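# Place the axle in the empty green saddle

## Task

Put the axle into the green saddle that is currently empty, so that it stays there on its own once released, with every other object still standing where it was at the start; then open the gripper and take the arm away from it.

## Robot and tools

Setup: four identical i2rt Big YAM arms, named arm1, arm2, arm3 and arm4. Each has six revolute joints, a two-finger gripper and a wrist camera. One more camera, cam_high, is fixed in the room. With joints 1 and 6 at 0 and the hand level and pointing ahead, the wrist camera rides on top of the hand and looks toward the fingertips. The hand reaches roughly 1.0 m out from the joint1 axis.

Frames: there is one shared scene frame with its origin on the floor and +z up. The point called hand sits midway between the fingertips. Its z axis runs along the fingers, and the fingers open and close along its y axis. Hand poses are computed from each arm's true foot pose, and that foot pose is never printed. Control is by joints only, so hand positions have to be worked out from joint angles and from the images.

execute_actions(actions, cameras): actions is a list holding at most one action. An action is an object keyed by robot name, and each robot's entry holds one field, "joints". Each arm gets its own object. Inside it you list only the joints you want to move. Every value is an absolute target, not an offset. The keys and their allowed ranges:
- joint1_rad, -2.879 to 2.879 rad: base yaw. Positive turns counter-clockwise seen from above; 0 points the way the foot faces.
- joint2_rad, 0 to 3.141 rad: shoulder. At 0 the upper arm lies back and roughly level; larger values raise it and then bring it forward.
- joint3_rad, 0 to 3.019 rad: elbow. 0 means fully folded; larger values open it.
- joint4_rad, -1.692 to 1.57 rad: hand pitch. Positive tips the fingers up.
- joint5_rad, -1.57 to 1.57 rad: sideways hand swing. Positive goes to the arm's right.
- joint6_rad, -2.094 to 2.094 rad: hand roll. Positive is clockwise when viewed from behind the hand.
- gripper_m, 0 to 0.093 m: the gap between the fingertips.
The tolerances for counting a joint as arrived are ±0.045, 0.14, 0.09, 0.055, 0.03, 0.035 rad and ±0.003 m. All motions in one action start together but can finish at different times, because joints move at different speeds. As a result, the hand can sweep a wide path between postures. An arm or joint you leave out may still be driving toward an earlier target. One bad key or one out-of-range value rejects the whole call, and nothing moves. An empty actions list only reports the state and images. cameras is a list of names from arm1_cam_wrist to arm4_cam_wrist, cam_high, or "all". Leaving it out, null or ["all"] gives every camera; [] gives none. The "pictures" line lists the images in order.

wait(seconds): 0 to 10. It sends no new command and returns the same state and images as an empty action.

zoom_image(camera, region): enlarges part of the latest full image from that camera. region is [x0, y0, x1, y1] in pixels, with the origin at the top-left, and can be at most 504 x 504.

read_manual(section): returns only licence texts and is of no use for control.

finished_scene(scene): pass the current scene number. This is final. Call it only after the axle rests on its own and the arm is clear. If you reply without any tool call, the run ends.

Reading results: joint_positions shows the current angles. joint_status says how each commanded joint ended:
- "off_target": it stopped short and may still be pushing.
- "contact_stop" or "time_out": it now holds where it stopped. A timed-out joint may keep a target close by and continue pressing; on_its_own will name it.
- "not_followed", together with a "joint command not followed" line and a "cause:" line: the self- and inter-arm collision check blocked that arm's targets. A gripper target in the same action still runs. The blocked targets may be retried with later actions.
on_its_own lists joints this call did not command; "held at" gives their held target, not their actual position. To relieve a joint that keeps pushing, send it its reported position. A target very close to the current position might not produce any motion. Joint torques are raw drive outputs with per-arm offsets, scale and noise, so they are not clean force readings. A joint holding up a load slowly droops.

Heat: holding loads or pushing warms the motors, and this continues while you are thinking. A MOTOR HOT line appears at 85 °C. At 100 °C the arm goes limp and drops; this is reported as OVER-TEMPERATURE FAULT, and its unfinished keys read "limit_stop_at_motor_heat". Resend those targets afterward.

Cautions: the arms do not stop on contact and can push hard, so avoid driving into the table or other objects. A hard press between two arms fails the task, and a hard hit may fail it as well. The collision check ignores fingers, gripper housings and wrist cameras, and it may react too late. Arms do not wait for one another. Between replies, the robots keep holding the last command. Knocking any object off the work area or onto the floor fails the task. Dropping, slipping, slamming or pressing hard lowers quality. Loose objects can be nudged at random, so check the final state. Shorter robot motion is better. Grip the axle gently within the force limit of roughly 50 to 62 N per pad, lower it into the empty green saddle, open the gripper, and lift away.

Each tool is called after ">>>" by a JSON object that holds its "fn" and its "kwargs", one argument or row to a line.

## Session

>>> {"fn": "execute_actions", "kwargs": {
  "actions": []
}}

Scene clock: 0.00 s.
Joint torques (N m, as the arm reports them, + toward a larger angle): no reading
Motor temperatures (°C, as the motors report them): arm1=[31 30 31 29 28 32] | arm2=[30 31 31 32 31 28] | arm3=[30 29 29 31 31 31] | arm4=[31 31 31 31 28 28]
arm1.joint_positions: joint1_rad=+0.839 joint2_rad=+0.582 joint3_rad=+1.334 joint4_rad=-1.527 joint5_rad=+0.011 joint6_rad=+0.060 gripper_m=+0.095
arm1.joint_status: not commanded
arm1.hand: x=-0.4974 y=+0.2178 z=+1.2483 quat_wxyz=(-0.366, -0.360, -0.847, +0.136) (m; scene frame)
arm2.joint_positions: joint1_rad=+0.685 joint2_rad=+0.546 joint3_rad=+1.423 joint4_rad=-1.244 joint5_rad=-0.134 joint6_rad=+0.117 gripper_m=+0.094
arm2.joint_status: not commanded
arm2.hand: x=-0.7876 y=-0.2041 z=+1.3592 quat_wxyz=(-0.171, +0.736, -0.369, -0.541) (m; scene frame)
arm3.joint_positions: joint1_rad=+0.835 joint2_rad=+0.448 joint3_rad=+1.331 joint4_rad=-1.504 joint5_rad=+0.136 joint6_rad=+0.231 gripper_m=+0.095
arm3.joint_status: not commanded
arm3.hand: x=+0.7298 y=+0.2240 z=+1.2765 quat_wxyz=(-0.423, -0.456, -0.763, +0.177) (m; scene frame)
arm4.joint_positions: joint1_rad=+0.818 joint2_rad=+0.480 joint3_rad=+1.415 joint4_rad=-1.178 joint5_rad=-0.205 joint6_rad=-0.220 gripper_m=+0.095
arm4.joint_status: not commanded
arm4.hand: x=+0.4864 y=-0.2502 z=+1.3791 quat_wxyz=(-0.216, +0.772, -0.148, -0.579) (m; scene frame)
pictures: arm1_cam_wrist, arm2_cam_wrist, arm3_cam_wrist, arm4_cam_wrist, cam_high
Images, in order (width x height): arm1_cam_wrist 504x504, arm2_cam_wrist 504x504, arm3_cam_wrist 504x504, arm4_cam_wrist 504x504, cam_high 896x504.

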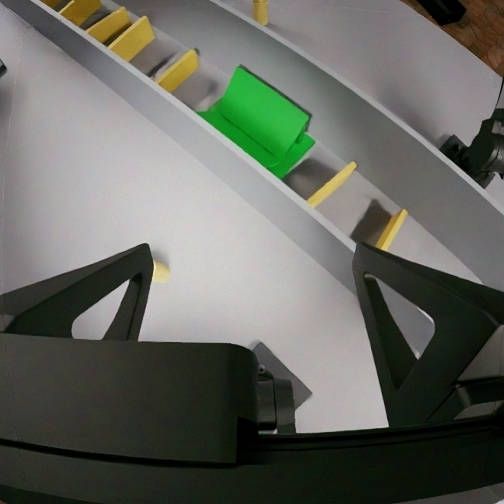

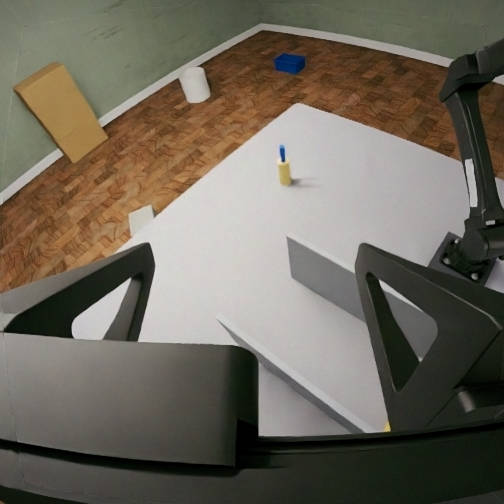

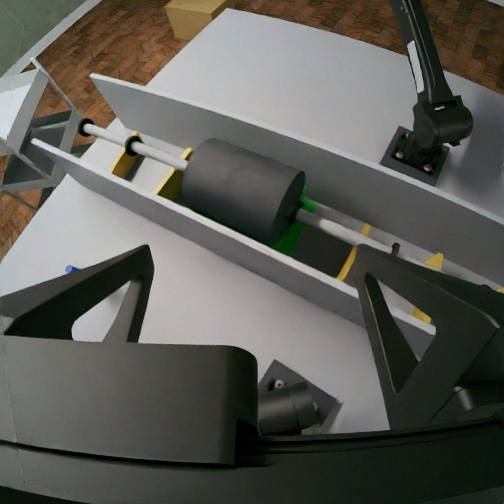

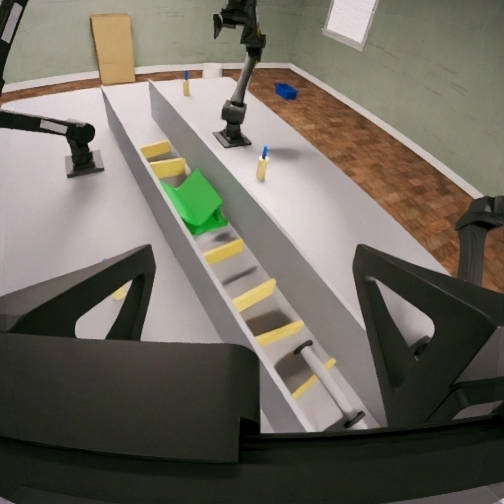

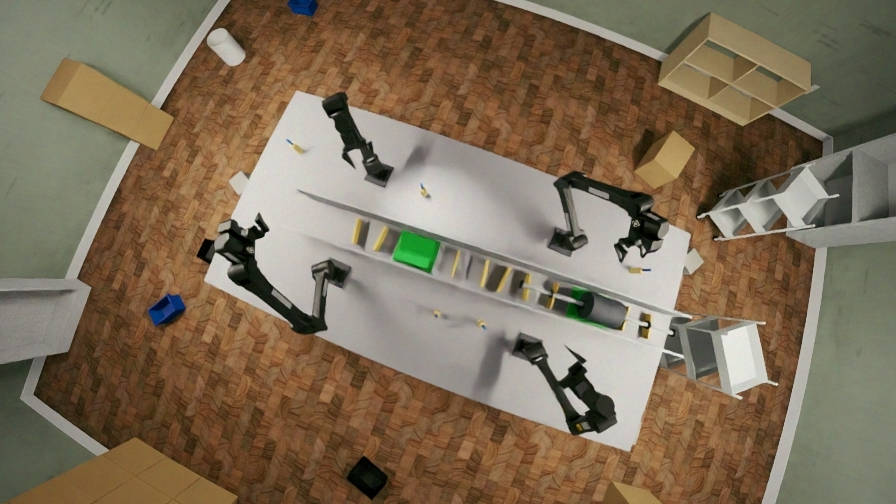

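>>> {"fn": "zoom_image", "kwargs": {
  "camera": "cam_high",
  "region": [480, 200, 760, 400]
}}

>>> {"fn": "zoom_image", "kwargs": {
  "camera": "cam_high",
  "region": [280, 150, 560, 350]
}}

>>> {"fn": "zoom_image", "kwargs": {
  "camera": "arm3_cam_wrist",
  "region": [0, 60, 504, 340]
}}

Region (480, 200, 760, 400) of cam_high's 896x504 image, scaled by 1.800, with more detail than that image has; it fills the top 360 rows of this view, and the rest is white.

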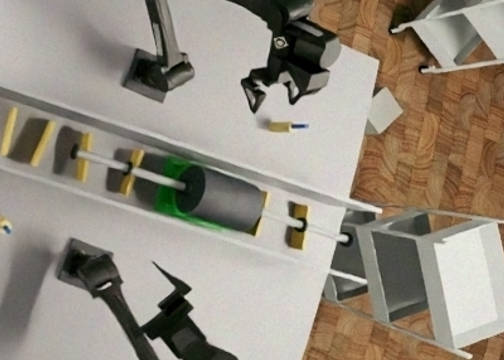

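Region (280, 150, 560, 350) of cam_high's 896x504 image, scaled by 1.800, with more detail than that image has; it fills the top 360 rows of this view, and the rest is white.

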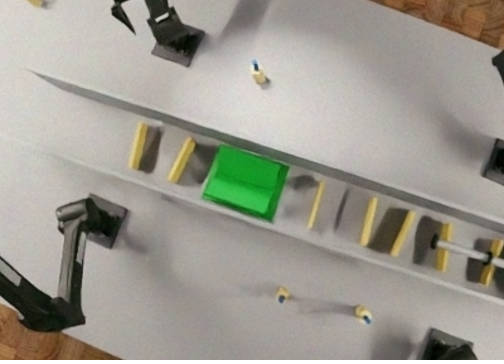

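Region (0, 60, 504, 340) of arm3_cam_wrist's 504x504 image, scaled by 1.000.

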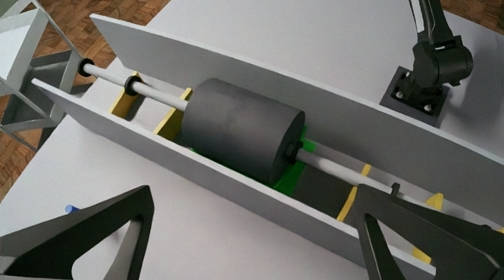

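>>> {"fn": "execute_actions", "kwargs": {
  "actions": [
    {"arm3":{"joints":{"joint1_rad":0.9,"joint2_rad":1.8,"joint3_rad":2.15,"joint4_rad":-1.69,"joint5_rad":0,"joint6_rad":-0.67}},"arm4":{"joints":{"joint1_rad":-0.1,"joint2_rad":1.25,"joint3_rad":1.5,"joint4_rad":-1.69,"joint5_rad":0,"joint6_rad":-1.67}},"arm1":{"joints":{"joint1_rad":0.8,"joint2_rad":1.5,"joint3_rad":1.8,"joint4_rad":-1.69,"joint5_rad":0,"joint6_rad":-0.77}}}
  ]
}}

Scene clock: 102.97 s.
Joint torques (N m, as the arm reports them, + toward a larger angle): arm1=[-0.25 -9.31 10.26  0.84 -0.26  0.06] | arm2=[0.32 3.86 9.63 1.77 0.   0.  ] | arm3=[  0.2  -19.12  13.    -0.13  -0.1   -0.18] | arm4=[  0.75 -10.36   8.85  -0.02  -0.11  -0.09]
Motor temperatures (°C, as the motors report them): arm1=[31 30 37 29 28 32] | arm2=[30 32 35 32 31 28] | arm3=[30 30 33 31 31 31] | arm4=[31 31 36 31 28 28]
arm1.joint_positions: joint1_rad=+0.806 joint2_rad=+1.513 joint3_rad=+1.778 joint4_rad=-1.683 joint5_rad=+0.004 joint6_rad=-0.760 gripper_m=+0.095
arm1.joint_status: all done
arm1.hand: x=-0.3028 y=+0.0207 z=+1.1352 quat_wxyz=(-0.055, -0.006, -0.997, +0.057) (m; scene frame)
arm2.joint_positions: joint1_rad=+0.685 joint2_rad=+0.546 joint3_rad=+1.423 joint4_rad=-1.244 joint5_rad=-0.134 joint6_rad=+0.117 gripper_m=+0.094
arm2.joint_status: not commanded
arm2.hand: x=-0.7876 y=-0.2041 z=+1.3592 quat_wxyz=(-0.171, +0.736, -0.369, -0.541) (m; scene frame)
arm3.joint_positions: joint1_rad=+0.886 joint2_rad=+1.829 joint3_rad=+2.100 joint4_rad=-1.675 joint5_rad=+0.003 joint6_rad=-0.661 gripper_m=+0.095
arm3.joint_status: all done
arm3.hand: x=+1.0835 y=-0.0445 z=+1.1066 quat_wxyz=(-0.065, -0.030, -0.996, +0.051) (m; scene frame)
arm4.joint_positions: joint1_rad=-0.096 joint2_rad=+1.250 joint3_rad=+1.492 joint4_rad=-1.677 joint5_rad=+0.000 joint6_rad=-1.658 gripper_m=+0.095
arm4.joint_status: all done
joint sent to its limit — the command would take arm4.joint4_rad past its lower limit, so that joint was sent only as far as its limit.
arm4.hand: x=+0.6788 y=+0.0198 z=+1.1231 quat_wxyz=(-0.066, +0.998, -0.008, +0.006) (m; scene frame)
pictures: arm1_cam_wrist, arm2_cam_wrist, arm3_cam_wrist, arm4_cam_wrist, cam_high
Images, in order (width x height): arm1_cam_wrist 504x504, arm2_cam_wrist 504x504, arm3_cam_wrist 504x504, arm4_cam_wrist 504x504, cam_high 896x504.

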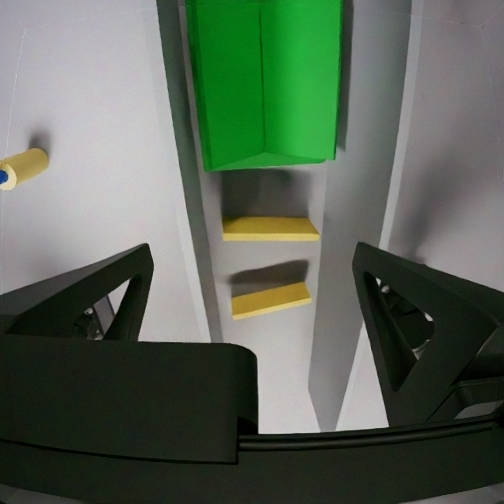

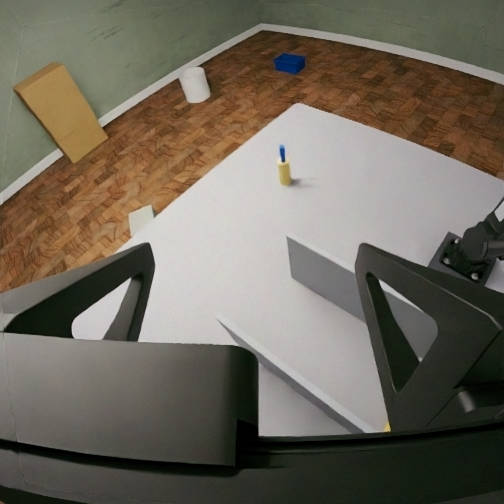

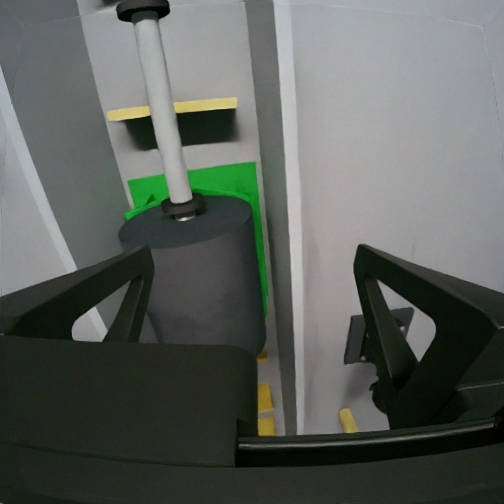

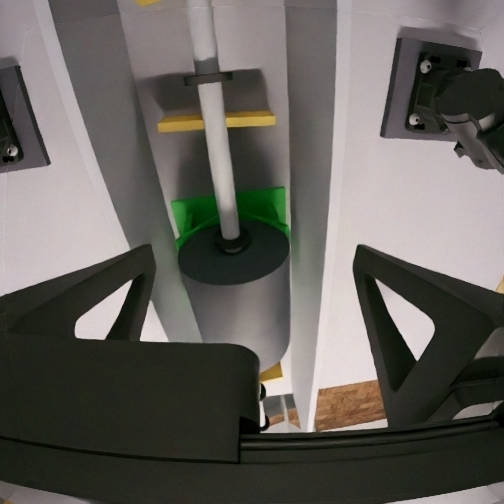

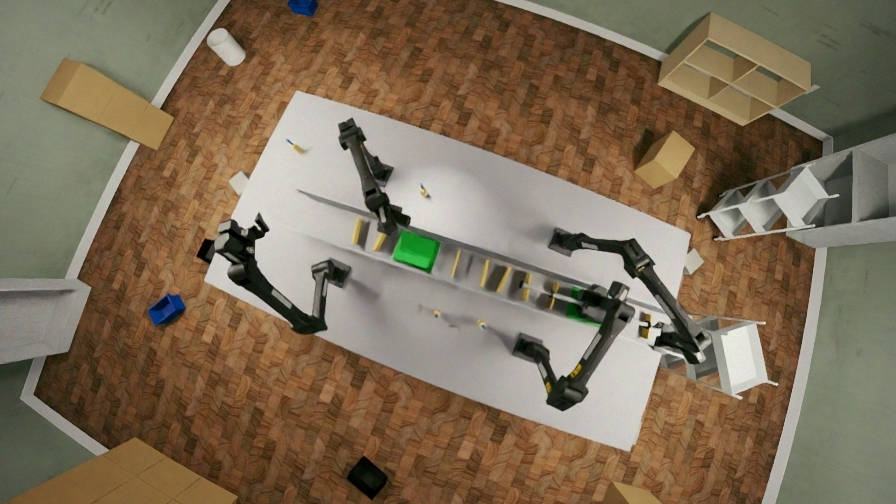

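>>> {"fn": "execute_actions", "kwargs": {
  "actions": [
    {"arm3":{"joints":{"joint1_rad":0.99,"joint2_rad":1.89,"joint3_rad":1.955,"joint4_rad":-1.58,"joint6_rad":-0.61}},"arm4":{"joints":{"joint1_rad":-0.22,"joint2_rad":1.276,"joint3_rad":1.165,"joint4_rad":-1.45,"joint6_rad":-1.79}}}
  ],
  "cameras": ["arm3_cam_wrist","arm4_cam_wrist","cam_high"]
}}

Scene clock: 124.20 s.
Joint torques (N m, as the arm reports them, + toward a larger angle): arm1=[-0.26 -9.33 10.27  0.84 -0.26  0.05] | arm2=[ 0.22  3.98  9.62  1.8  -0.01  0.  ] | arm3=[ -1.26 -19.03  10.25   1.27  -0.07  -0.01] | arm4=[  0.94 -10.72   7.89   0.57  -0.1   -0.1 ]
Motor temperatures (°C, as the motors report them): arm1=[31 31 38 29 28 32] | arm2=[30 32 35 32 31 28] | arm3=[30 31 35 31 32 31] | arm4=[31 32 38 31 28 28]
arm1.joint_positions: joint1_rad=+0.806 joint2_rad=+1.513 joint3_rad=+1.778 joint4_rad=-1.683 joint5_rad=+0.004 joint6_rad=-0.760 gripper_m=+0.095
arm1.joint_status: not commanded
arm1.hand: x=-0.3028 y=+0.0207 z=+1.1352 quat_wxyz=(-0.055, -0.006, -0.997, +0.057) (m; scene frame)
arm2.joint_positions: joint1_rad=+0.685 joint2_rad=+0.546 joint3_rad=+1.423 joint4_rad=-1.244 joint5_rad=-0.134 joint6_rad=+0.117 gripper_m=+0.094
arm2.joint_status: not commanded
arm2.hand: x=-0.7876 y=-0.2041 z=+1.3592 quat_wxyz=(-0.171, +0.736, -0.369, -0.541) (m; scene frame)
arm3.joint_positions: joint1_rad=+0.998 joint2_rad=+1.906 joint3_rad=+1.938 joint4_rad=-1.597 joint5_rad=+0.001 joint6_rad=-0.619 gripper_m=+0.095
arm3.joint_status: all done
arm3.hand: x=+1.1258 y=+0.0083 z=+0.9997 quat_wxyz=(-0.003, +0.005, -1.000, -0.002) (m; scene frame)
arm4.joint_positions: joint1_rad=-0.219 joint2_rad=+1.276 joint3_rad=+1.170 joint4_rad=-1.463 joint5_rad=+0.000 joint6_rad=-1.778 gripper_m=+0.095
arm4.joint_status: all done
arm4.hand: x=+0.7203 y=-0.0017 z=+0.9903 quat_wxyz=(+0.000, +1.000, -0.009, +0.000) (m; scene frame)
pictures: arm3_cam_wrist, arm4_cam_wrist, cam_high
Images, in order (width x height): arm3_cam_wrist 504x504, arm4_cam_wrist 504x504, cam_high 896x504.

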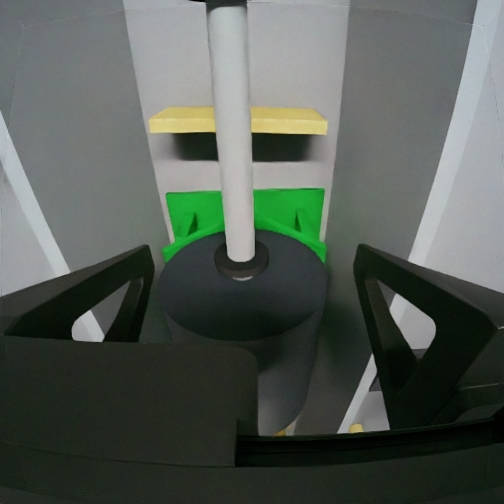

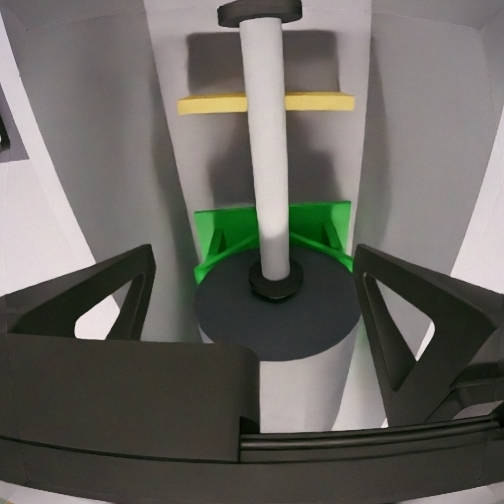

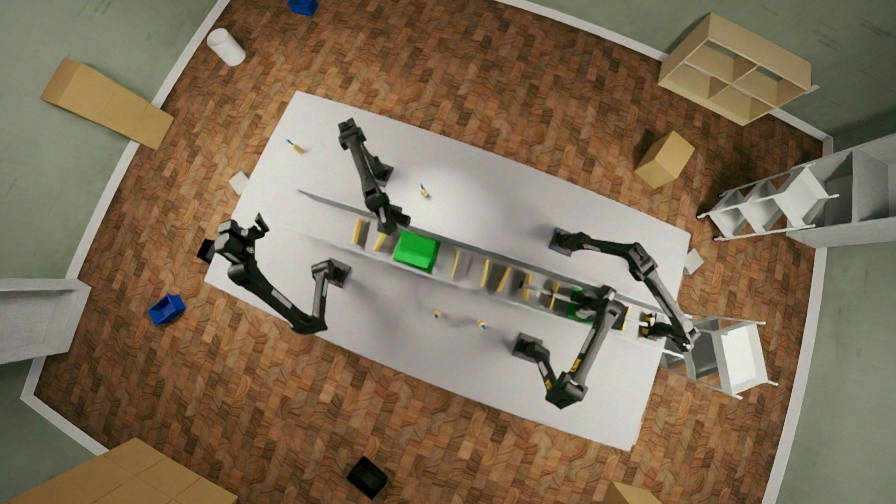

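>>> {"fn": "execute_actions", "kwargs": {
  "actions": [
    {"arm3":{"joints":{"joint1_rad":1.008,"joint2_rad":1.895,"joint3_rad":1.795,"joint4_rad":-1.43,"joint6_rad":-0.6}},"arm4":{"joints":{"joint1_rad":-0.21,"joint2_rad":1.342,"joint3_rad":1.078,"joint4_rad":-1.30}}}
  ],
  "cameras": ["arm3_cam_wrist","arm4_cam_wrist"]
}}

Scene clock: 132.00 s.
Joint torques (N m, as the arm reports them, + toward a larger angle): arm1=[-0.24 -9.34 10.26  0.84 -0.26  0.05] | arm2=[0.28 4.2  9.64 1.79 0.   0.01] | arm3=[ -0.23 -18.43   9.95   1.04  -0.09  -0.01] | arm4=[  1.72 -11.8    7.55   0.55  -0.1   -0.1 ]
Motor temperatures (°C, as the motors report them): arm1=[31 31 39 29 28 32] | arm2=[30 32 36 32 31 28] | arm3=[30 31 35 31 32 31] | arm4=[31 32 37 31 28 28]
arm1.joint_positions: joint1_rad=+0.806 joint2_rad=+1.513 joint3_rad=+1.778 joint4_rad=-1.683 joint5_rad=+0.004 joint6_rad=-0.760 gripper_m=+0.095
arm1.joint_status: not commanded
arm1.hand: x=-0.3028 y=+0.0207 z=+1.1352 quat_wxyz=(-0.055, -0.006, -0.997, +0.057) (m; scene frame)
arm2.joint_positions: joint1_rad=+0.685 joint2_rad=+0.546 joint3_rad=+1.423 joint4_rad=-1.244 joint5_rad=-0.134 joint6_rad=+0.117 gripper_m=+0.094
arm2.joint_status: not commanded
arm2.hand: x=-0.7876 y=-0.2041 z=+1.3592 quat_wxyz=(-0.171, +0.736, -0.369, -0.541) (m; scene frame)
arm3.joint_positions: joint1_rad=+0.998 joint2_rad=+1.906 joint3_rad=+1.783 joint4_rad=-1.448 joint5_rad=+0.001 joint6_rad=-0.609 gripper_m=+0.095
arm3.joint_status: all done
arm3.hand: x=+1.1225 y=+0.0112 z=+0.9409 quat_wxyz=(-0.001, +0.000, -1.000, -0.003) (m; scene frame)
arm4.joint_positions: joint1_rad=-0.219 joint2_rad=+1.344 joint3_rad=+1.083 joint4_rad=-1.312 joint5_rad=+0.000 joint6_rad=-1.778 gripper_m=+0.095
arm4.joint_status: all done
arm4.hand: x=+0.7235 y=+0.0123 z=+0.9343 quat_wxyz=(+0.002, +1.000, -0.009, -0.001) (m; scene frame)
pictures: arm3_cam_wrist, arm4_cam_wrist
Images, in order (width x height): arm3_cam_wrist 504x504, arm4_cam_wrist 504x504.

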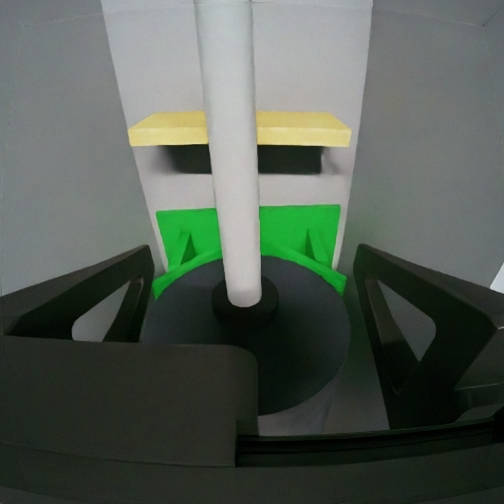

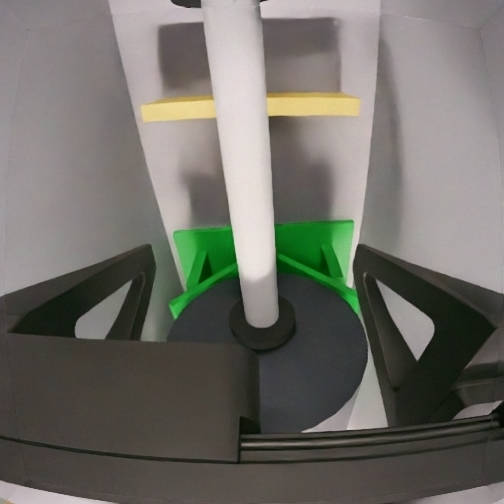

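>>> {"fn": "execute_actions", "kwargs": {
  "actions": [
    {"arm3":{"joints":{"joint3_rad":1.695,"joint4_rad":-1.33}},"arm4":{"joints":{"joint2_rad":1.361,"joint3_rad":1.013,"joint4_rad":-1.216}}}
  ],
  "cameras": ["arm3_cam_wrist","arm4_cam_wrist"]
}}

Scene clock: 139.43 s.
Joint torques (N m, as the arm reports them, + toward a larger angle): arm1=[-0.27 -9.36 10.26  0.85 -0.26  0.05] | arm2=[ 0.16  4.31  9.59  1.83 -0.03  0.01] | arm3=[ -0.01 -18.9    9.48   0.97  -0.07   0.04] | arm4=[  1.74 -10.26   7.24   0.6   -0.11  -0.09]
Motor temperatures (°C, as the motors report them): arm1=[31 31 39 29 28 32] | arm2=[30 32 36 32 31 28] | arm3=[30 31 34 31 32 31] | arm4=[31 32 37 31 28 28]
arm1.joint_positions: joint1_rad=+0.806 joint2_rad=+1.513 joint3_rad=+1.778 joint4_rad=-1.683 joint5_rad=+0.004 joint6_rad=-0.760 gripper_m=+0.095
arm1.joint_status: not commanded
arm1.hand: x=-0.3028 y=+0.0207 z=+1.1352 quat_wxyz=(-0.055, -0.006, -0.997, +0.057) (m; scene frame)
arm2.joint_positions: joint1_rad=+0.685 joint2_rad=+0.546 joint3_rad=+1.423 joint4_rad=-1.244 joint5_rad=-0.134 joint6_rad=+0.117 gripper_m=+0.094
arm2.joint_status: not commanded
arm2.hand: x=-0.7876 y=-0.2041 z=+1.3592 quat_wxyz=(-0.171, +0.736, -0.369, -0.541) (m; scene frame)
arm3.joint_positions: joint1_rad=+0.998 joint2_rad=+1.906 joint3_rad=+1.683 joint4_rad=-1.348 joint5_rad=+0.001 joint6_rad=-0.609 gripper_m=+0.095
arm3.joint_status: all done
arm3.hand: x=+1.1175 y=+0.0151 z=+0.9035 quat_wxyz=(-0.002, +0.000, -1.000, -0.003) (m; scene frame)
arm4.joint_positions: joint1_rad=-0.219 joint2_rad=+1.348 joint3_rad=+1.021 joint4_rad=-1.229 joint5_rad=+0.000 joint6_rad=-1.778 gripper_m=+0.095
arm4.joint_status: all done
arm4.hand: x=+0.7231 y=+0.0107 z=+0.9103 quat_wxyz=(-0.006, +1.000, -0.009, +0.001) (m; scene frame)
pictures: arm3_cam_wrist, arm4_cam_wrist
Images, in order (width x height): arm3_cam_wrist 504x504, arm4_cam_wrist 504x504.

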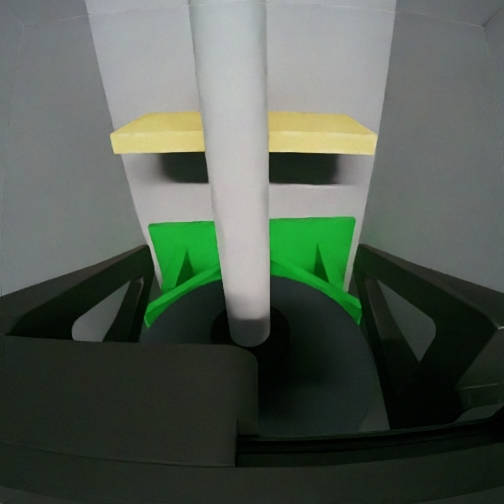

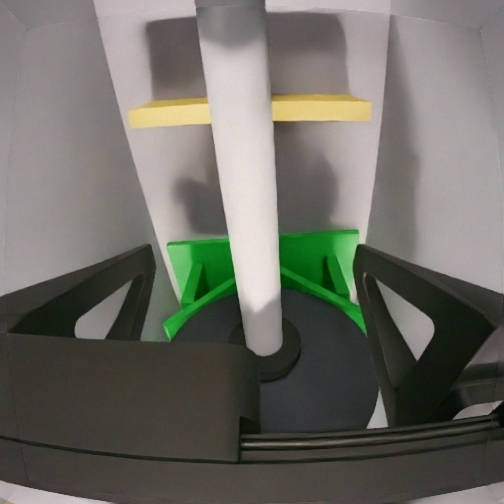

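>>> {"fn": "execute_actions", "kwargs": {
  "actions": [
    {"arm3":{"joints":{"joint2_rad":1.915,"joint3_rad":1.66,"joint4_rad":-1.28}},"arm4":{"joints":{"joint2_rad":1.375,"joint3_rad":0.955,"joint4_rad":-1.15}}}
  ],
  "cameras": ["arm3_cam_wrist","arm4_cam_wrist"]
}}

>>> {"fn": "execute_actions", "kwargs": {
  "actions": [
    {"arm3":{"joints":{"gripper_m":0}},"arm4":{"joints":{"gripper_m":0}}}
  ],
  "cameras": ["arm3_cam_wrist","arm4_cam_wrist"]
}}

Scene clock: 146.83 s.
Joint torques (N m, as the arm reports them, + toward a larger angle): arm1=[-0.24 -9.39 10.26  0.85 -0.26  0.05] | arm2=[-0.08  3.99  9.55  1.79 -0.01  0.02] | arm3=[ -0.44 -16.65   9.13   1.2   -0.13  -0.01] | arm4=[  1.8  -10.22   7.     0.58  -0.11  -0.1 ]
Motor temperatures (°C, as the motors report them): arm1=[31 31 39 29 28 32] | arm2=[30 32 36 32 31 28] | arm3=[30 32 34 31 32 31] | arm4=[31 32 37 31 28 28]
arm1.joint_positions: joint1_rad=+0.806 joint2_rad=+1.513 joint3_rad=+1.778 joint4_rad=-1.683 joint5_rad=+0.004 joint6_rad=-0.760 gripper_m=+0.095
arm1.joint_status: not commanded
arm1.hand: x=-0.3028 y=+0.0207 z=+1.1352 quat_wxyz=(-0.055, -0.006, -0.997, +0.057) (m; scene frame)
arm2.joint_positions: joint1_rad=+0.685 joint2_rad=+0.546 joint3_rad=+1.423 joint4_rad=-1.244 joint5_rad=-0.134 joint6_rad=+0.117 gripper_m=+0.094
arm2.joint_status: not commanded
arm2.hand: x=-0.7876 y=-0.2041 z=+1.3592 quat_wxyz=(-0.171, +0.736, -0.369, -0.541) (m; scene frame)
arm3.joint_positions: joint1_rad=+0.998 joint2_rad=+1.906 joint3_rad=+1.654 joint4_rad=-1.298 joint5_rad=+0.001 joint6_rad=-0.609 gripper_m=+0.095
arm3.joint_status: all done
arm3.hand: x=+1.1196 y=+0.0137 z=+0.8928 quat_wxyz=(-0.010, +0.000, -1.000, +0.003) (m; scene frame)
arm4.joint_positions: joint1_rad=-0.219 joint2_rad=+1.364 joint3_rad=+0.963 joint4_rad=-1.163 joint5_rad=+0.000 joint6_rad=-1.778 gripper_m=+0.095
arm4.joint_status: all done
arm4.hand: x=+0.7218 y=+0.0050 z=+0.8844 quat_wxyz=(-0.003, +1.000, -0.009, +0.000) (m; scene frame)
pictures: arm3_cam_wrist, arm4_cam_wrist
Images, in order (width x height): arm3_cam_wrist 504x504, arm4_cam_wrist 504x504.

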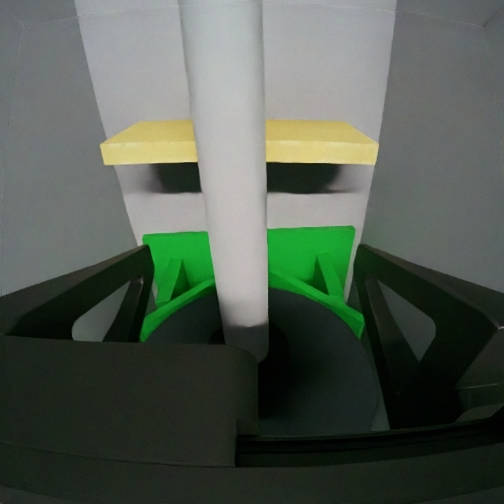

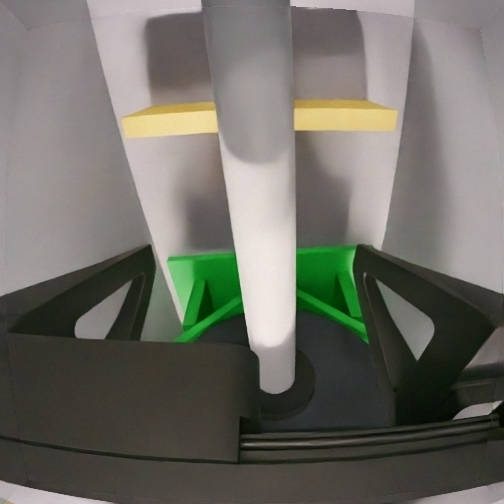

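Scene clock: 147.57 s.
Joint torques (N m, as the arm reports them, + toward a larger angle): arm1=[-0.22 -9.36 10.27  0.84 -0.26  0.05] | arm2=[ 0.17  4.08  9.52  1.8  -0.02  0.  ] | arm3=[ -1.03 -16.77   9.49   1.13   0.22   0.08] | arm4=[  1.66 -10.48   6.89  -0.16  -0.15   0.18]
Motor temperatures (°C, as the motors report them): arm1=[31 31 39 29 28 32] | arm2=[30 32 36 32 31 28] | arm3=[30 32 34 31 32 31] | arm4=[31 32 37 31 28 28]
arm1.joint_positions: joint1_rad=+0.806 joint2_rad=+1.513 joint3_rad=+1.778 joint4_rad=-1.683 joint5_rad=+0.004 joint6_rad=-0.760 gripper_m=+0.095
arm1.joint_status: not commanded
arm1.hand: x=-0.3028 y=+0.0207 z=+1.1352 quat_wxyz=(-0.055, -0.006, -0.997, +0.057) (m; scene frame)
arm2.joint_positions: joint1_rad=+0.685 joint2_rad=+0.546 joint3_rad=+1.423 joint4_rad=-1.244 joint5_rad=-0.134 joint6_rad=+0.117 gripper_m=+0.094
arm2.joint_status: not commanded
arm2.hand: x=-0.7876 y=-0.2041 z=+1.3592 quat_wxyz=(-0.171, +0.736, -0.369, -0.541) (m; scene frame)
arm3.joint_positions: joint1_rad=+1.005 joint2_rad=+1.906 joint3_rad=+1.650 joint4_rad=-1.300 joint5_rad=-0.008 joint6_rad=-0.611 gripper_m=+0.024
arm3.joint_status: gripper_m off_target (ended at +0.024, target +0.000)
arm3.hand: x=+1.1211 y=+0.0194 z=+0.8913 quat_wxyz=(-0.010, +0.004, -1.000, -0.002) (m; scene frame)
arm4.joint_positions: joint1_rad=-0.218 joint2_rad=+1.364 joint3_rad=+0.964 joint4_rad=-1.141 joint5_rad=+0.001 joint6_rad=-1.801 gripper_m=+0.024
arm4.joint_status: gripper_m off_target (ended at +0.024, target +0.000)
arm4.hand: x=+0.7232 y=+0.0107 z=+0.8847 quat_wxyz=(-0.014, +1.000, +0.003, +0.003) (m; scene frame)
pictures: arm3_cam_wrist, arm4_cam_wrist
Images, in order (width x height): arm3_cam_wrist 504x504, arm4_cam_wrist 504x504.

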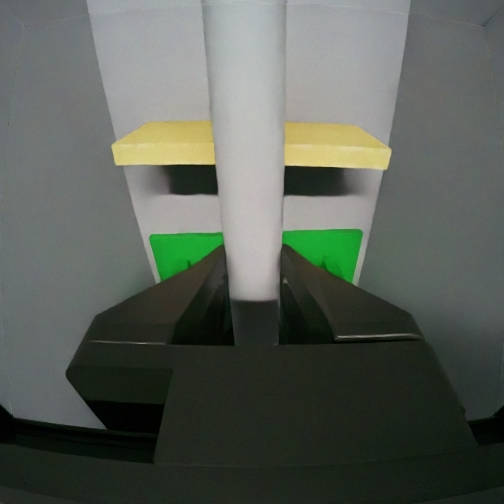

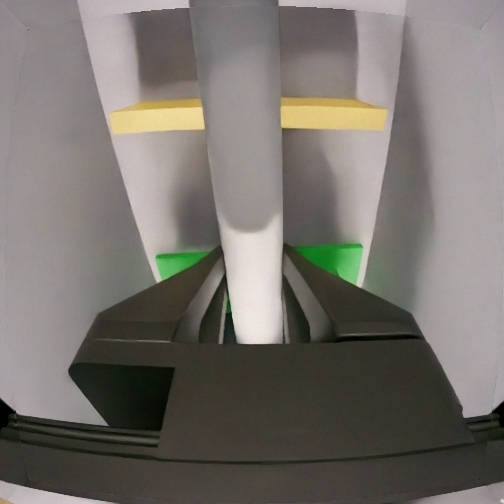

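>>> {"fn": "execute_actions", "kwargs": {
  "actions": [
    {"arm3":{"joints":{"joint2_rad":1.88,"joint3_rad":1.97,"joint4_rad":-1.62}},"arm4":{"joints":{"joint2_rad":1.31,"joint3_rad":1.235,"joint4_rad":-1.484}}}
  ],
  "cameras": ["arm3_cam_wrist","arm4_cam_wrist","cam_high"]
}}

Scene clock: 154.50 s.
Joint torques (N m, as the arm reports them, + toward a larger angle): arm1=[-0.22 -9.36 10.28  0.85 -0.26  0.06] | arm2=[-0.13  3.88  9.64  1.84  0.01  0.02] | arm3=[ -0.62 -21.7   14.86  -1.06  -0.54  -0.09] | arm4=[  1.35 -12.37  12.28  -1.05  -0.39   0.14]
Motor temperatures (°C, as the motors report them): arm1=[31 31 39 29 28 32] | arm2=[30 32 36 32 31 28] | arm3=[30 32 35 31 32 31] | arm4=[31 32 37 31 28 28]
arm1.joint_positions: joint1_rad=+0.806 joint2_rad=+1.513 joint3_rad=+1.778 joint4_rad=-1.683 joint5_rad=+0.004 joint6_rad=-0.760 gripper_m=+0.095
arm1.joint_status: not commanded
arm1.hand: x=-0.3028 y=+0.0207 z=+1.1352 quat_wxyz=(-0.055, -0.006, -0.997, +0.057) (m; scene frame)
arm2.joint_positions: joint1_rad=+0.685 joint2_rad=+0.546 joint3_rad=+1.423 joint4_rad=-1.244 joint5_rad=-0.134 joint6_rad=+0.117 gripper_m=+0.094
arm2.joint_status: not commanded
arm2.hand: x=-0.7876 y=-0.2041 z=+1.3592 quat_wxyz=(-0.171, +0.736, -0.369, -0.541) (m; scene frame)
arm3.joint_positions: joint1_rad=+1.005 joint2_rad=+1.923 joint3_rad=+1.899 joint4_rad=-1.601 joint5_rad=+0.014 joint6_rad=-0.600 gripper_m=+0.024
arm3.joint_status: all done
arm3.hand: x=+1.1198 y=+0.0150 z=+0.9760 quat_wxyz=(+0.024, +0.000, -1.000, -0.013) (m; scene frame)
arm4.joint_positions: joint1_rad=-0.215 joint2_rad=+1.322 joint3_rad=+1.177 joint4_rad=-1.451 joint5_rad=+0.007 joint6_rad=-1.798 gripper_m=+0.024
arm4.joint_status: all done
arm4.hand: x=+0.7222 y=+0.0072 z=+0.9773 quat_wxyz=(+0.014, +1.000, +0.003, +0.000) (m; scene frame)
pictures: arm3_cam_wrist, arm4_cam_wrist, cam_high
Images, in order (width x height): arm3_cam_wrist 504x504, arm4_cam_wrist 504x504, cam_high 896x504.

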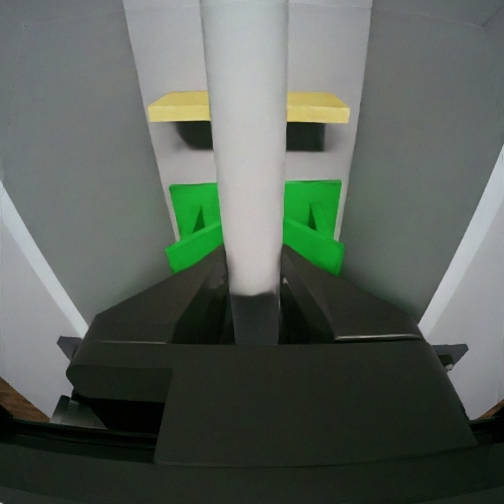

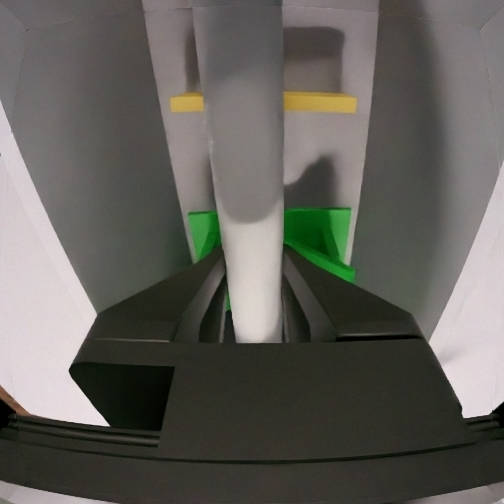

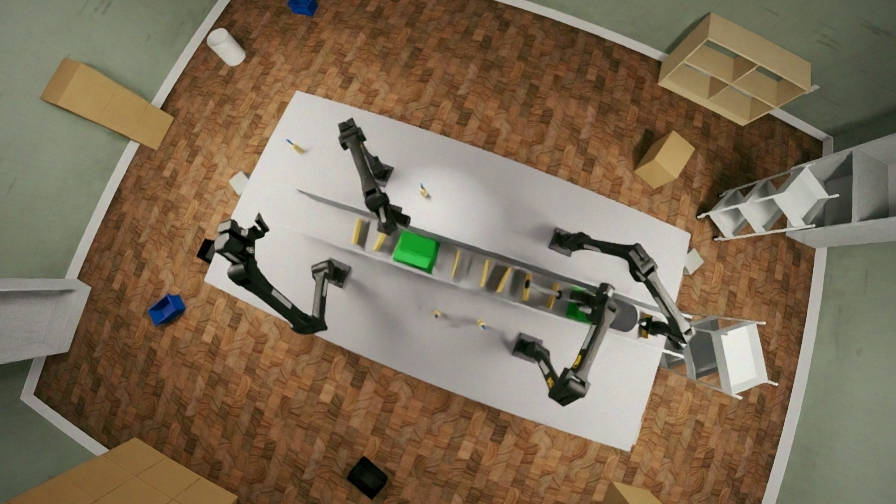

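>>> {"fn": "execute_actions", "kwargs": {
  "actions": [
    {"arm3":{"joints":{"joint1_rad":0.846,"joint2_rad":1.585,"joint3_rad":1.665,"joint4_rad":-1.571,"joint6_rad":-0.75}},"arm4":{"joints":{"joint1_rad":0.147,"joint2_rad":1.274,"joint3_rad":1.32,"joint4_rad":-1.553,"joint6_rad":-1.424}}}
  ],
  "cameras": ["arm4_cam_wrist"]
}}

>>> {"fn": "execute_actions", "kwargs": {
  "actions": [
    {"arm3":{"joints":{"joint1_rad":0.624,"joint2_rad":1.373,"joint3_rad":1.418,"joint4_rad":-1.546,"joint6_rad":-0.97}},"arm4":{"joints":{"joint1_rad":0.471,"joint2_rad":1.375,"joint3_rad":1.42,"joint4_rad":-1.546,"joint6_rad":-1.10}}}
  ],
  "cameras": ["arm4_cam_wrist","cam_high"]
}}

Scene clock: 188.50 s.
Joint torques (N m, as the arm reports them, + toward a larger angle): arm1=[-0.22 -9.34 10.27  0.84 -0.26  0.05] | arm2=[0.15 3.81 9.67 1.85 0.   0.  ] | arm3=[  0.23 -16.2   11.62  -0.06   0.05  -0.12] | arm4=[  1.68 -13.22  14.54  -0.25  -0.42   0.35]
Motor temperatures (°C, as the motors report them): arm1=[31 32 40 29 28 32] | arm2=[30 32 36 32 31 28] | arm3=[30 33 38 31 32 31] | arm4=[31 32 44 31 28 28]
arm1.joint_positions: joint1_rad=+0.806 joint2_rad=+1.513 joint3_rad=+1.778 joint4_rad=-1.683 joint5_rad=+0.004 joint6_rad=-0.760 gripper_m=+0.095
arm1.joint_status: not commanded
arm1.hand: x=-0.3028 y=+0.0207 z=+1.1352 quat_wxyz=(-0.055, -0.006, -0.997, +0.057) (m; scene frame)
arm2.joint_positions: joint1_rad=+0.685 joint2_rad=+0.546 joint3_rad=+1.423 joint4_rad=-1.244 joint5_rad=-0.134 joint6_rad=+0.117 gripper_m=+0.094
arm2.joint_status: not commanded
arm2.hand: x=-0.7876 y=-0.2041 z=+1.3592 quat_wxyz=(-0.171, +0.736, -0.369, -0.541) (m; scene frame)
arm3.joint_positions: joint1_rad=+0.832 joint2_rad=+1.615 joint3_rad=+1.634 joint4_rad=-1.568 joint5_rad=-0.001 joint6_rad=-0.747 gripper_m=+0.024
arm3.joint_status: all done
arm3.hand: x=+0.9917 y=+0.0025 z=+1.0347 quat_wxyz=(-0.010, -0.014, -1.000, +0.004) (m; scene frame)
arm4.joint_positions: joint1_rad=+0.140 joint2_rad=+1.298 joint3_rad=+1.231 joint4_rad=-1.543 joint5_rad=+0.008 joint6_rad=-1.450 gripper_m=+0.024
arm4.joint_status: all done
arm4.hand: x=+0.5944 y=+0.0042 z=+1.0064 quat_wxyz=(+0.020, +1.000, +0.006, +0.006) (m; scene frame)
pictures: arm4_cam_wrist
Images, in order (width x height): arm4_cam_wrist 504x504.

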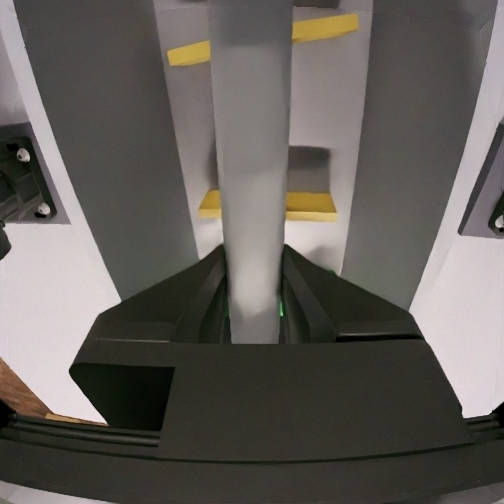

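Scene clock: 189.60 s.
Joint torques (N m, as the arm reports them, + toward a larger angle): arm1=[-0.24 -9.33 10.27  0.85 -0.26  0.06] | arm2=[ 0.05  4.22  9.6   1.82 -0.02  0.  ] | arm3=[ -0.17 -12.79  11.36   0.19  -0.04  -0.07] | arm4=[  0.66 -15.43  14.28  -0.1   -0.27   0.26]
Motor temperatures (°C, as the motors report them): arm1=[31 32 40 29 28 32] | arm2=[30 32 36 32 31 28] | arm3=[30 33 38 31 32 31] | arm4=[31 32 45 31 28 28]
arm1.joint_positions: joint1_rad=+0.806 joint2_rad=+1.513 joint3_rad=+1.778 joint4_rad=-1.683 joint5_rad=+0.004 joint6_rad=-0.760 gripper_m=+0.095
arm1.joint_status: not commanded
arm1.hand: x=-0.3028 y=+0.0207 z=+1.1352 quat_wxyz=(-0.055, -0.006, -0.997, +0.057) (m; scene frame)
arm2.joint_positions: joint1_rad=+0.685 joint2_rad=+0.546 joint3_rad=+1.423 joint4_rad=-1.244 joint5_rad=-0.134 joint6_rad=+0.117 gripper_m=+0.094
arm2.joint_status: not commanded
arm2.hand: x=-0.7876 y=-0.2041 z=+1.3592 quat_wxyz=(-0.171, +0.736, -0.369, -0.541) (m; scene frame)
arm3.joint_positions: joint1_rad=+0.608 joint2_rad=+1.402 joint3_rad=+1.390 joint4_rad=-1.550 joint5_rad=-0.001 joint6_rad=-0.970 gripper_m=+0.024
arm3.joint_status: all done
arm3.hand: x=+0.8604 y=+0.0037 z=+1.0317 quat_wxyz=(-0.005, -0.015, -1.000, +0.000) (m; scene frame)
arm4.joint_positions: joint1_rad=+0.476 joint2_rad=+1.400 joint3_rad=+1.334 joint4_rad=-1.540 joint5_rad=+0.004 joint6_rad=-1.119 gripper_m=+0.024
arm4.joint_status: all done
arm4.hand: x=+0.4616 y=+0.0050 z=+1.0085 quat_wxyz=(+0.016, +1.000, +0.009, +0.009) (m; scene frame)
pictures: arm4_cam_wrist, cam_high
Images, in order (width x height): arm4_cam_wrist 504x504, cam_high 896x504.

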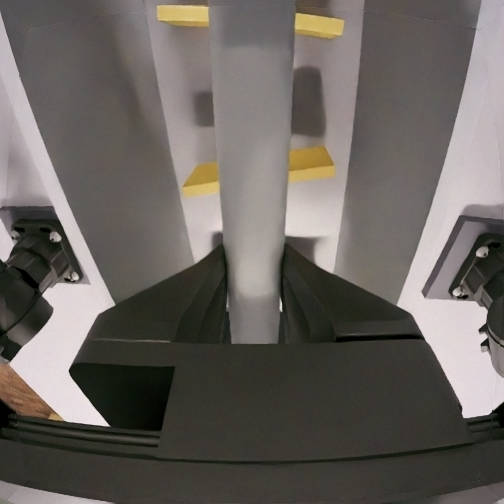

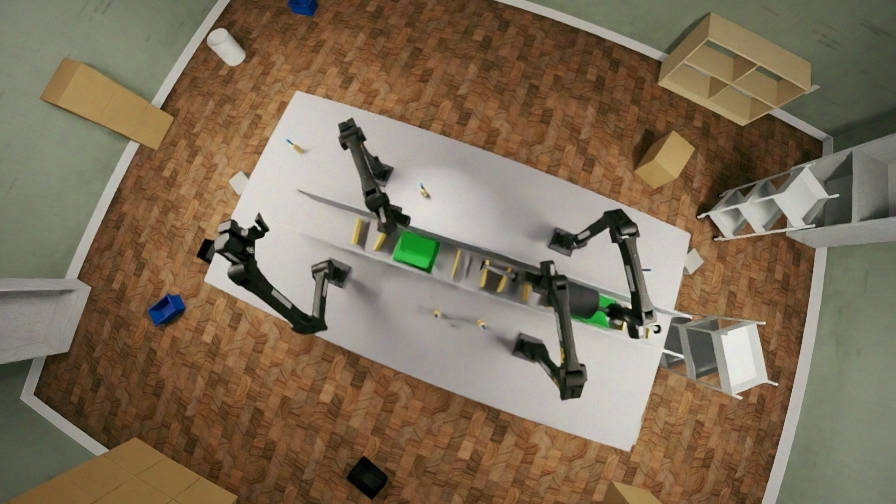

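>>> {"fn": "execute_actions", "kwargs": {
  "actions": [
    {"arm3":{"joints":{"joint1_rad":0.318,"joint2_rad":1.215,"joint3_rad":1.257,"joint4_rad":-1.558,"joint6_rad":-1.287}},"arm4":{"joints":{"joint1_rad":0.717,"joint2_rad":1.551,"joint3_rad":1.658,"joint4_rad":-1.563,"joint6_rad":-0.845}}}
  ],
  "cameras": []
}}

>>> {"fn": "execute_actions", "kwargs": {
  "actions": [
    {"arm3":{"joints":{"joint1_rad":-0.065,"joint2_rad":1.185,"joint3_rad":1.235,"joint4_rad":-1.564,"joint6_rad":-1.67}},"arm4":{"joints":{"joint1_rad":0.89,"joint2_rad":1.805,"joint3_rad":2.0,"joint4_rad":-1.63,"joint6_rad":-0.67}}}
  ],
  "cameras": []
}}

>>> {"fn": "execute_actions", "kwargs": {
  "actions": [
    {"arm3":{"joints":{"joint1_rad":-0.425,"joint2_rad":1.28,"joint3_rad":1.36,"joint4_rad":-1.55,"joint6_rad":-2.03}},"arm4":{"joints":{"joint1_rad":1.011,"joint2_rad":2.03,"joint3_rad":2.35,"joint4_rad":-1.617,"joint6_rad":-0.55}}}
  ]
}}

Scene clock: 199.57 s.
Joint torques (N m, as the arm reports them, + toward a larger angle): arm1=[-0.22 -9.37 10.28  0.85 -0.26  0.05] | arm2=[ 0.09  3.82  9.6   1.84 -0.02  0.  ] | arm3=[ -0.04 -10.53  11.54  -0.39  -0.28  -0.15] | arm4=[  0.7  -20.28  15.37  -0.07  -0.21   0.45]
Motor temperatures (°C, as the motors report them): arm1=[31 32 40 29 28 32] | arm2=[30 32 36 32 31 28] | arm3=[30 32 37 31 32 31] | arm4=[31 33 47 31 28 28]
arm1.joint_positions: joint1_rad=+0.806 joint2_rad=+1.513 joint3_rad=+1.778 joint4_rad=-1.683 joint5_rad=+0.004 joint6_rad=-0.760 gripper_m=+0.095
arm1.joint_status: not commanded
arm1.hand: x=-0.3028 y=+0.0207 z=+1.1352 quat_wxyz=(-0.055, -0.006, -0.997, +0.057) (m; scene frame)
arm2.joint_positions: joint1_rad=+0.685 joint2_rad=+0.546 joint3_rad=+1.423 joint4_rad=-1.244 joint5_rad=-0.134 joint6_rad=+0.117 gripper_m=+0.094
arm2.joint_status: not commanded
arm2.hand: x=-0.7876 y=-0.2041 z=+1.3592 quat_wxyz=(-0.171, +0.736, -0.369, -0.541) (m; scene frame)
arm3.joint_positions: joint1_rad=+0.305 joint2_rad=+1.244 joint3_rad=+1.228 joint4_rad=-1.550 joint5_rad=+0.006 joint6_rad=-1.282 gripper_m=+0.024
arm3.joint_status: all done
arm3.hand: x=+0.7300 y=+0.0125 z=+1.0254 quat_wxyz=(+0.000, -0.010, -1.000, +0.000) (m; scene frame)
arm4.joint_positions: joint1_rad=+0.721 joint2_rad=+1.590 joint3_rad=+1.558 joint4_rad=-1.556 joint5_rad=+0.003 joint6_rad=-0.879 gripper_m=+0.024
arm4.joint_status: joint3_rad time_out (moved +0.224 of +0.324); the others done
arm4.on_its_own: joint3_rad reads +1.558 and still pushes toward +1.658 since a time_out
arm4.hand: x=+0.3300 y=+0.0095 z=+1.0140 quat_wxyz=(+0.007, +1.000, +0.012, +0.006) (m; scene frame)
pictures: none
No camera images: the call's "cameras" was empty. Leave "cameras" out to get every camera's image.

not run: a stop came earlier in this reply.

not run: a stop came earlier in this reply.

>>> {"fn": "execute_actions", "kwargs": {
  "actions": [
    {"arm3":{"joints":{"joint1_rad":-0.065,"joint2_rad":1.185,"joint3_rad":1.235,"joint4_rad":-1.564,"joint6_rad":-1.67}},"arm4":{"joints":{"joint1_rad":0.885,"joint2_rad":1.795,"joint3_rad":2.015,"joint4_rad":-1.64,"joint6_rad":-0.66}}}
  ],
  "cameras": []
}}

>>> {"fn": "execute_actions", "kwargs": {
  "actions": [
    {"arm3":{"joints":{"joint1_rad":-0.425,"joint2_rad":1.28,"joint3_rad":1.36,"joint4_rad":-1.55,"joint6_rad":-2.03}},"arm4":{"joints":{"joint1_rad":1.007,"joint2_rad":2.02,"joint3_rad":2.365,"joint4_rad":-1.617,"joint6_rad":-0.54}}}
  ]
}}

Scene clock: 207.00 s.
Joint torques (N m, as the arm reports them, + toward a larger angle): arm1=[-0.26 -9.34 10.27  0.84 -0.26  0.05] | arm2=[ 0.05  4.18  9.59  1.83 -0.01  0.  ] | arm3=[ -0.56 -11.9   11.25  -0.78  -0.45  -0.43] | arm4=[  1.16 -25.9   15.72   0.29  -0.25   0.36]
Motor temperatures (°C, as the motors report them): arm1=[31 32 40 29 28 32] | arm2=[30 32 36 32 31 28] | arm3=[30 32 37 31 32 31] | arm4=[31 33 50 31 28 28]
arm1.joint_positions: joint1_rad=+0.806 joint2_rad=+1.513 joint3_rad=+1.778 joint4_rad=-1.683 joint5_rad=+0.004 joint6_rad=-0.760 gripper_m=+0.095
arm1.joint_status: not commanded
arm1.hand: x=-0.3028 y=+0.0207 z=+1.1352 quat_wxyz=(-0.055, -0.006, -0.997, +0.057) (m; scene frame)
arm2.joint_positions: joint1_rad=+0.685 joint2_rad=+0.546 joint3_rad=+1.423 joint4_rad=-1.244 joint5_rad=-0.134 joint6_rad=+0.117 gripper_m=+0.094
arm2.joint_status: not commanded
arm2.hand: x=-0.7876 y=-0.2041 z=+1.3592 quat_wxyz=(-0.171, +0.736, -0.369, -0.541) (m; scene frame)
arm3.joint_positions: joint1_rad=-0.064 joint2_rad=+1.230 joint3_rad=+1.207 joint4_rad=-1.550 joint5_rad=+0.011 joint6_rad=-1.641 gripper_m=+0.024
arm3.joint_status: all done
arm3.hand: x=+0.6027 y=+0.0096 z=+1.0215 quat_wxyz=(+0.004, -0.015, -1.000, -0.005) (m; scene frame)
arm4.joint_positions: joint1_rad=+0.884 joint2_rad=+1.844 joint3_rad=+1.910 joint4_rad=-1.643 joint5_rad=+0.004 joint6_rad=-0.686 gripper_m=+0.024
arm4.joint_status: joint3_rad time_out (moved +0.352 of +0.457); the others done
arm4.on_its_own: joint3_rad reads +1.910 and still pushes toward +2.015 since a time_out
arm4.hand: x=+0.2033 y=+0.0151 z=+1.0208 quat_wxyz=(+0.001, +1.000, -0.003, +0.003) (m; scene frame)
pictures: none
No camera images: the call's "cameras" was empty. Leave "cameras" out to get every camera's image.

not run: a stop came earlier in this reply.


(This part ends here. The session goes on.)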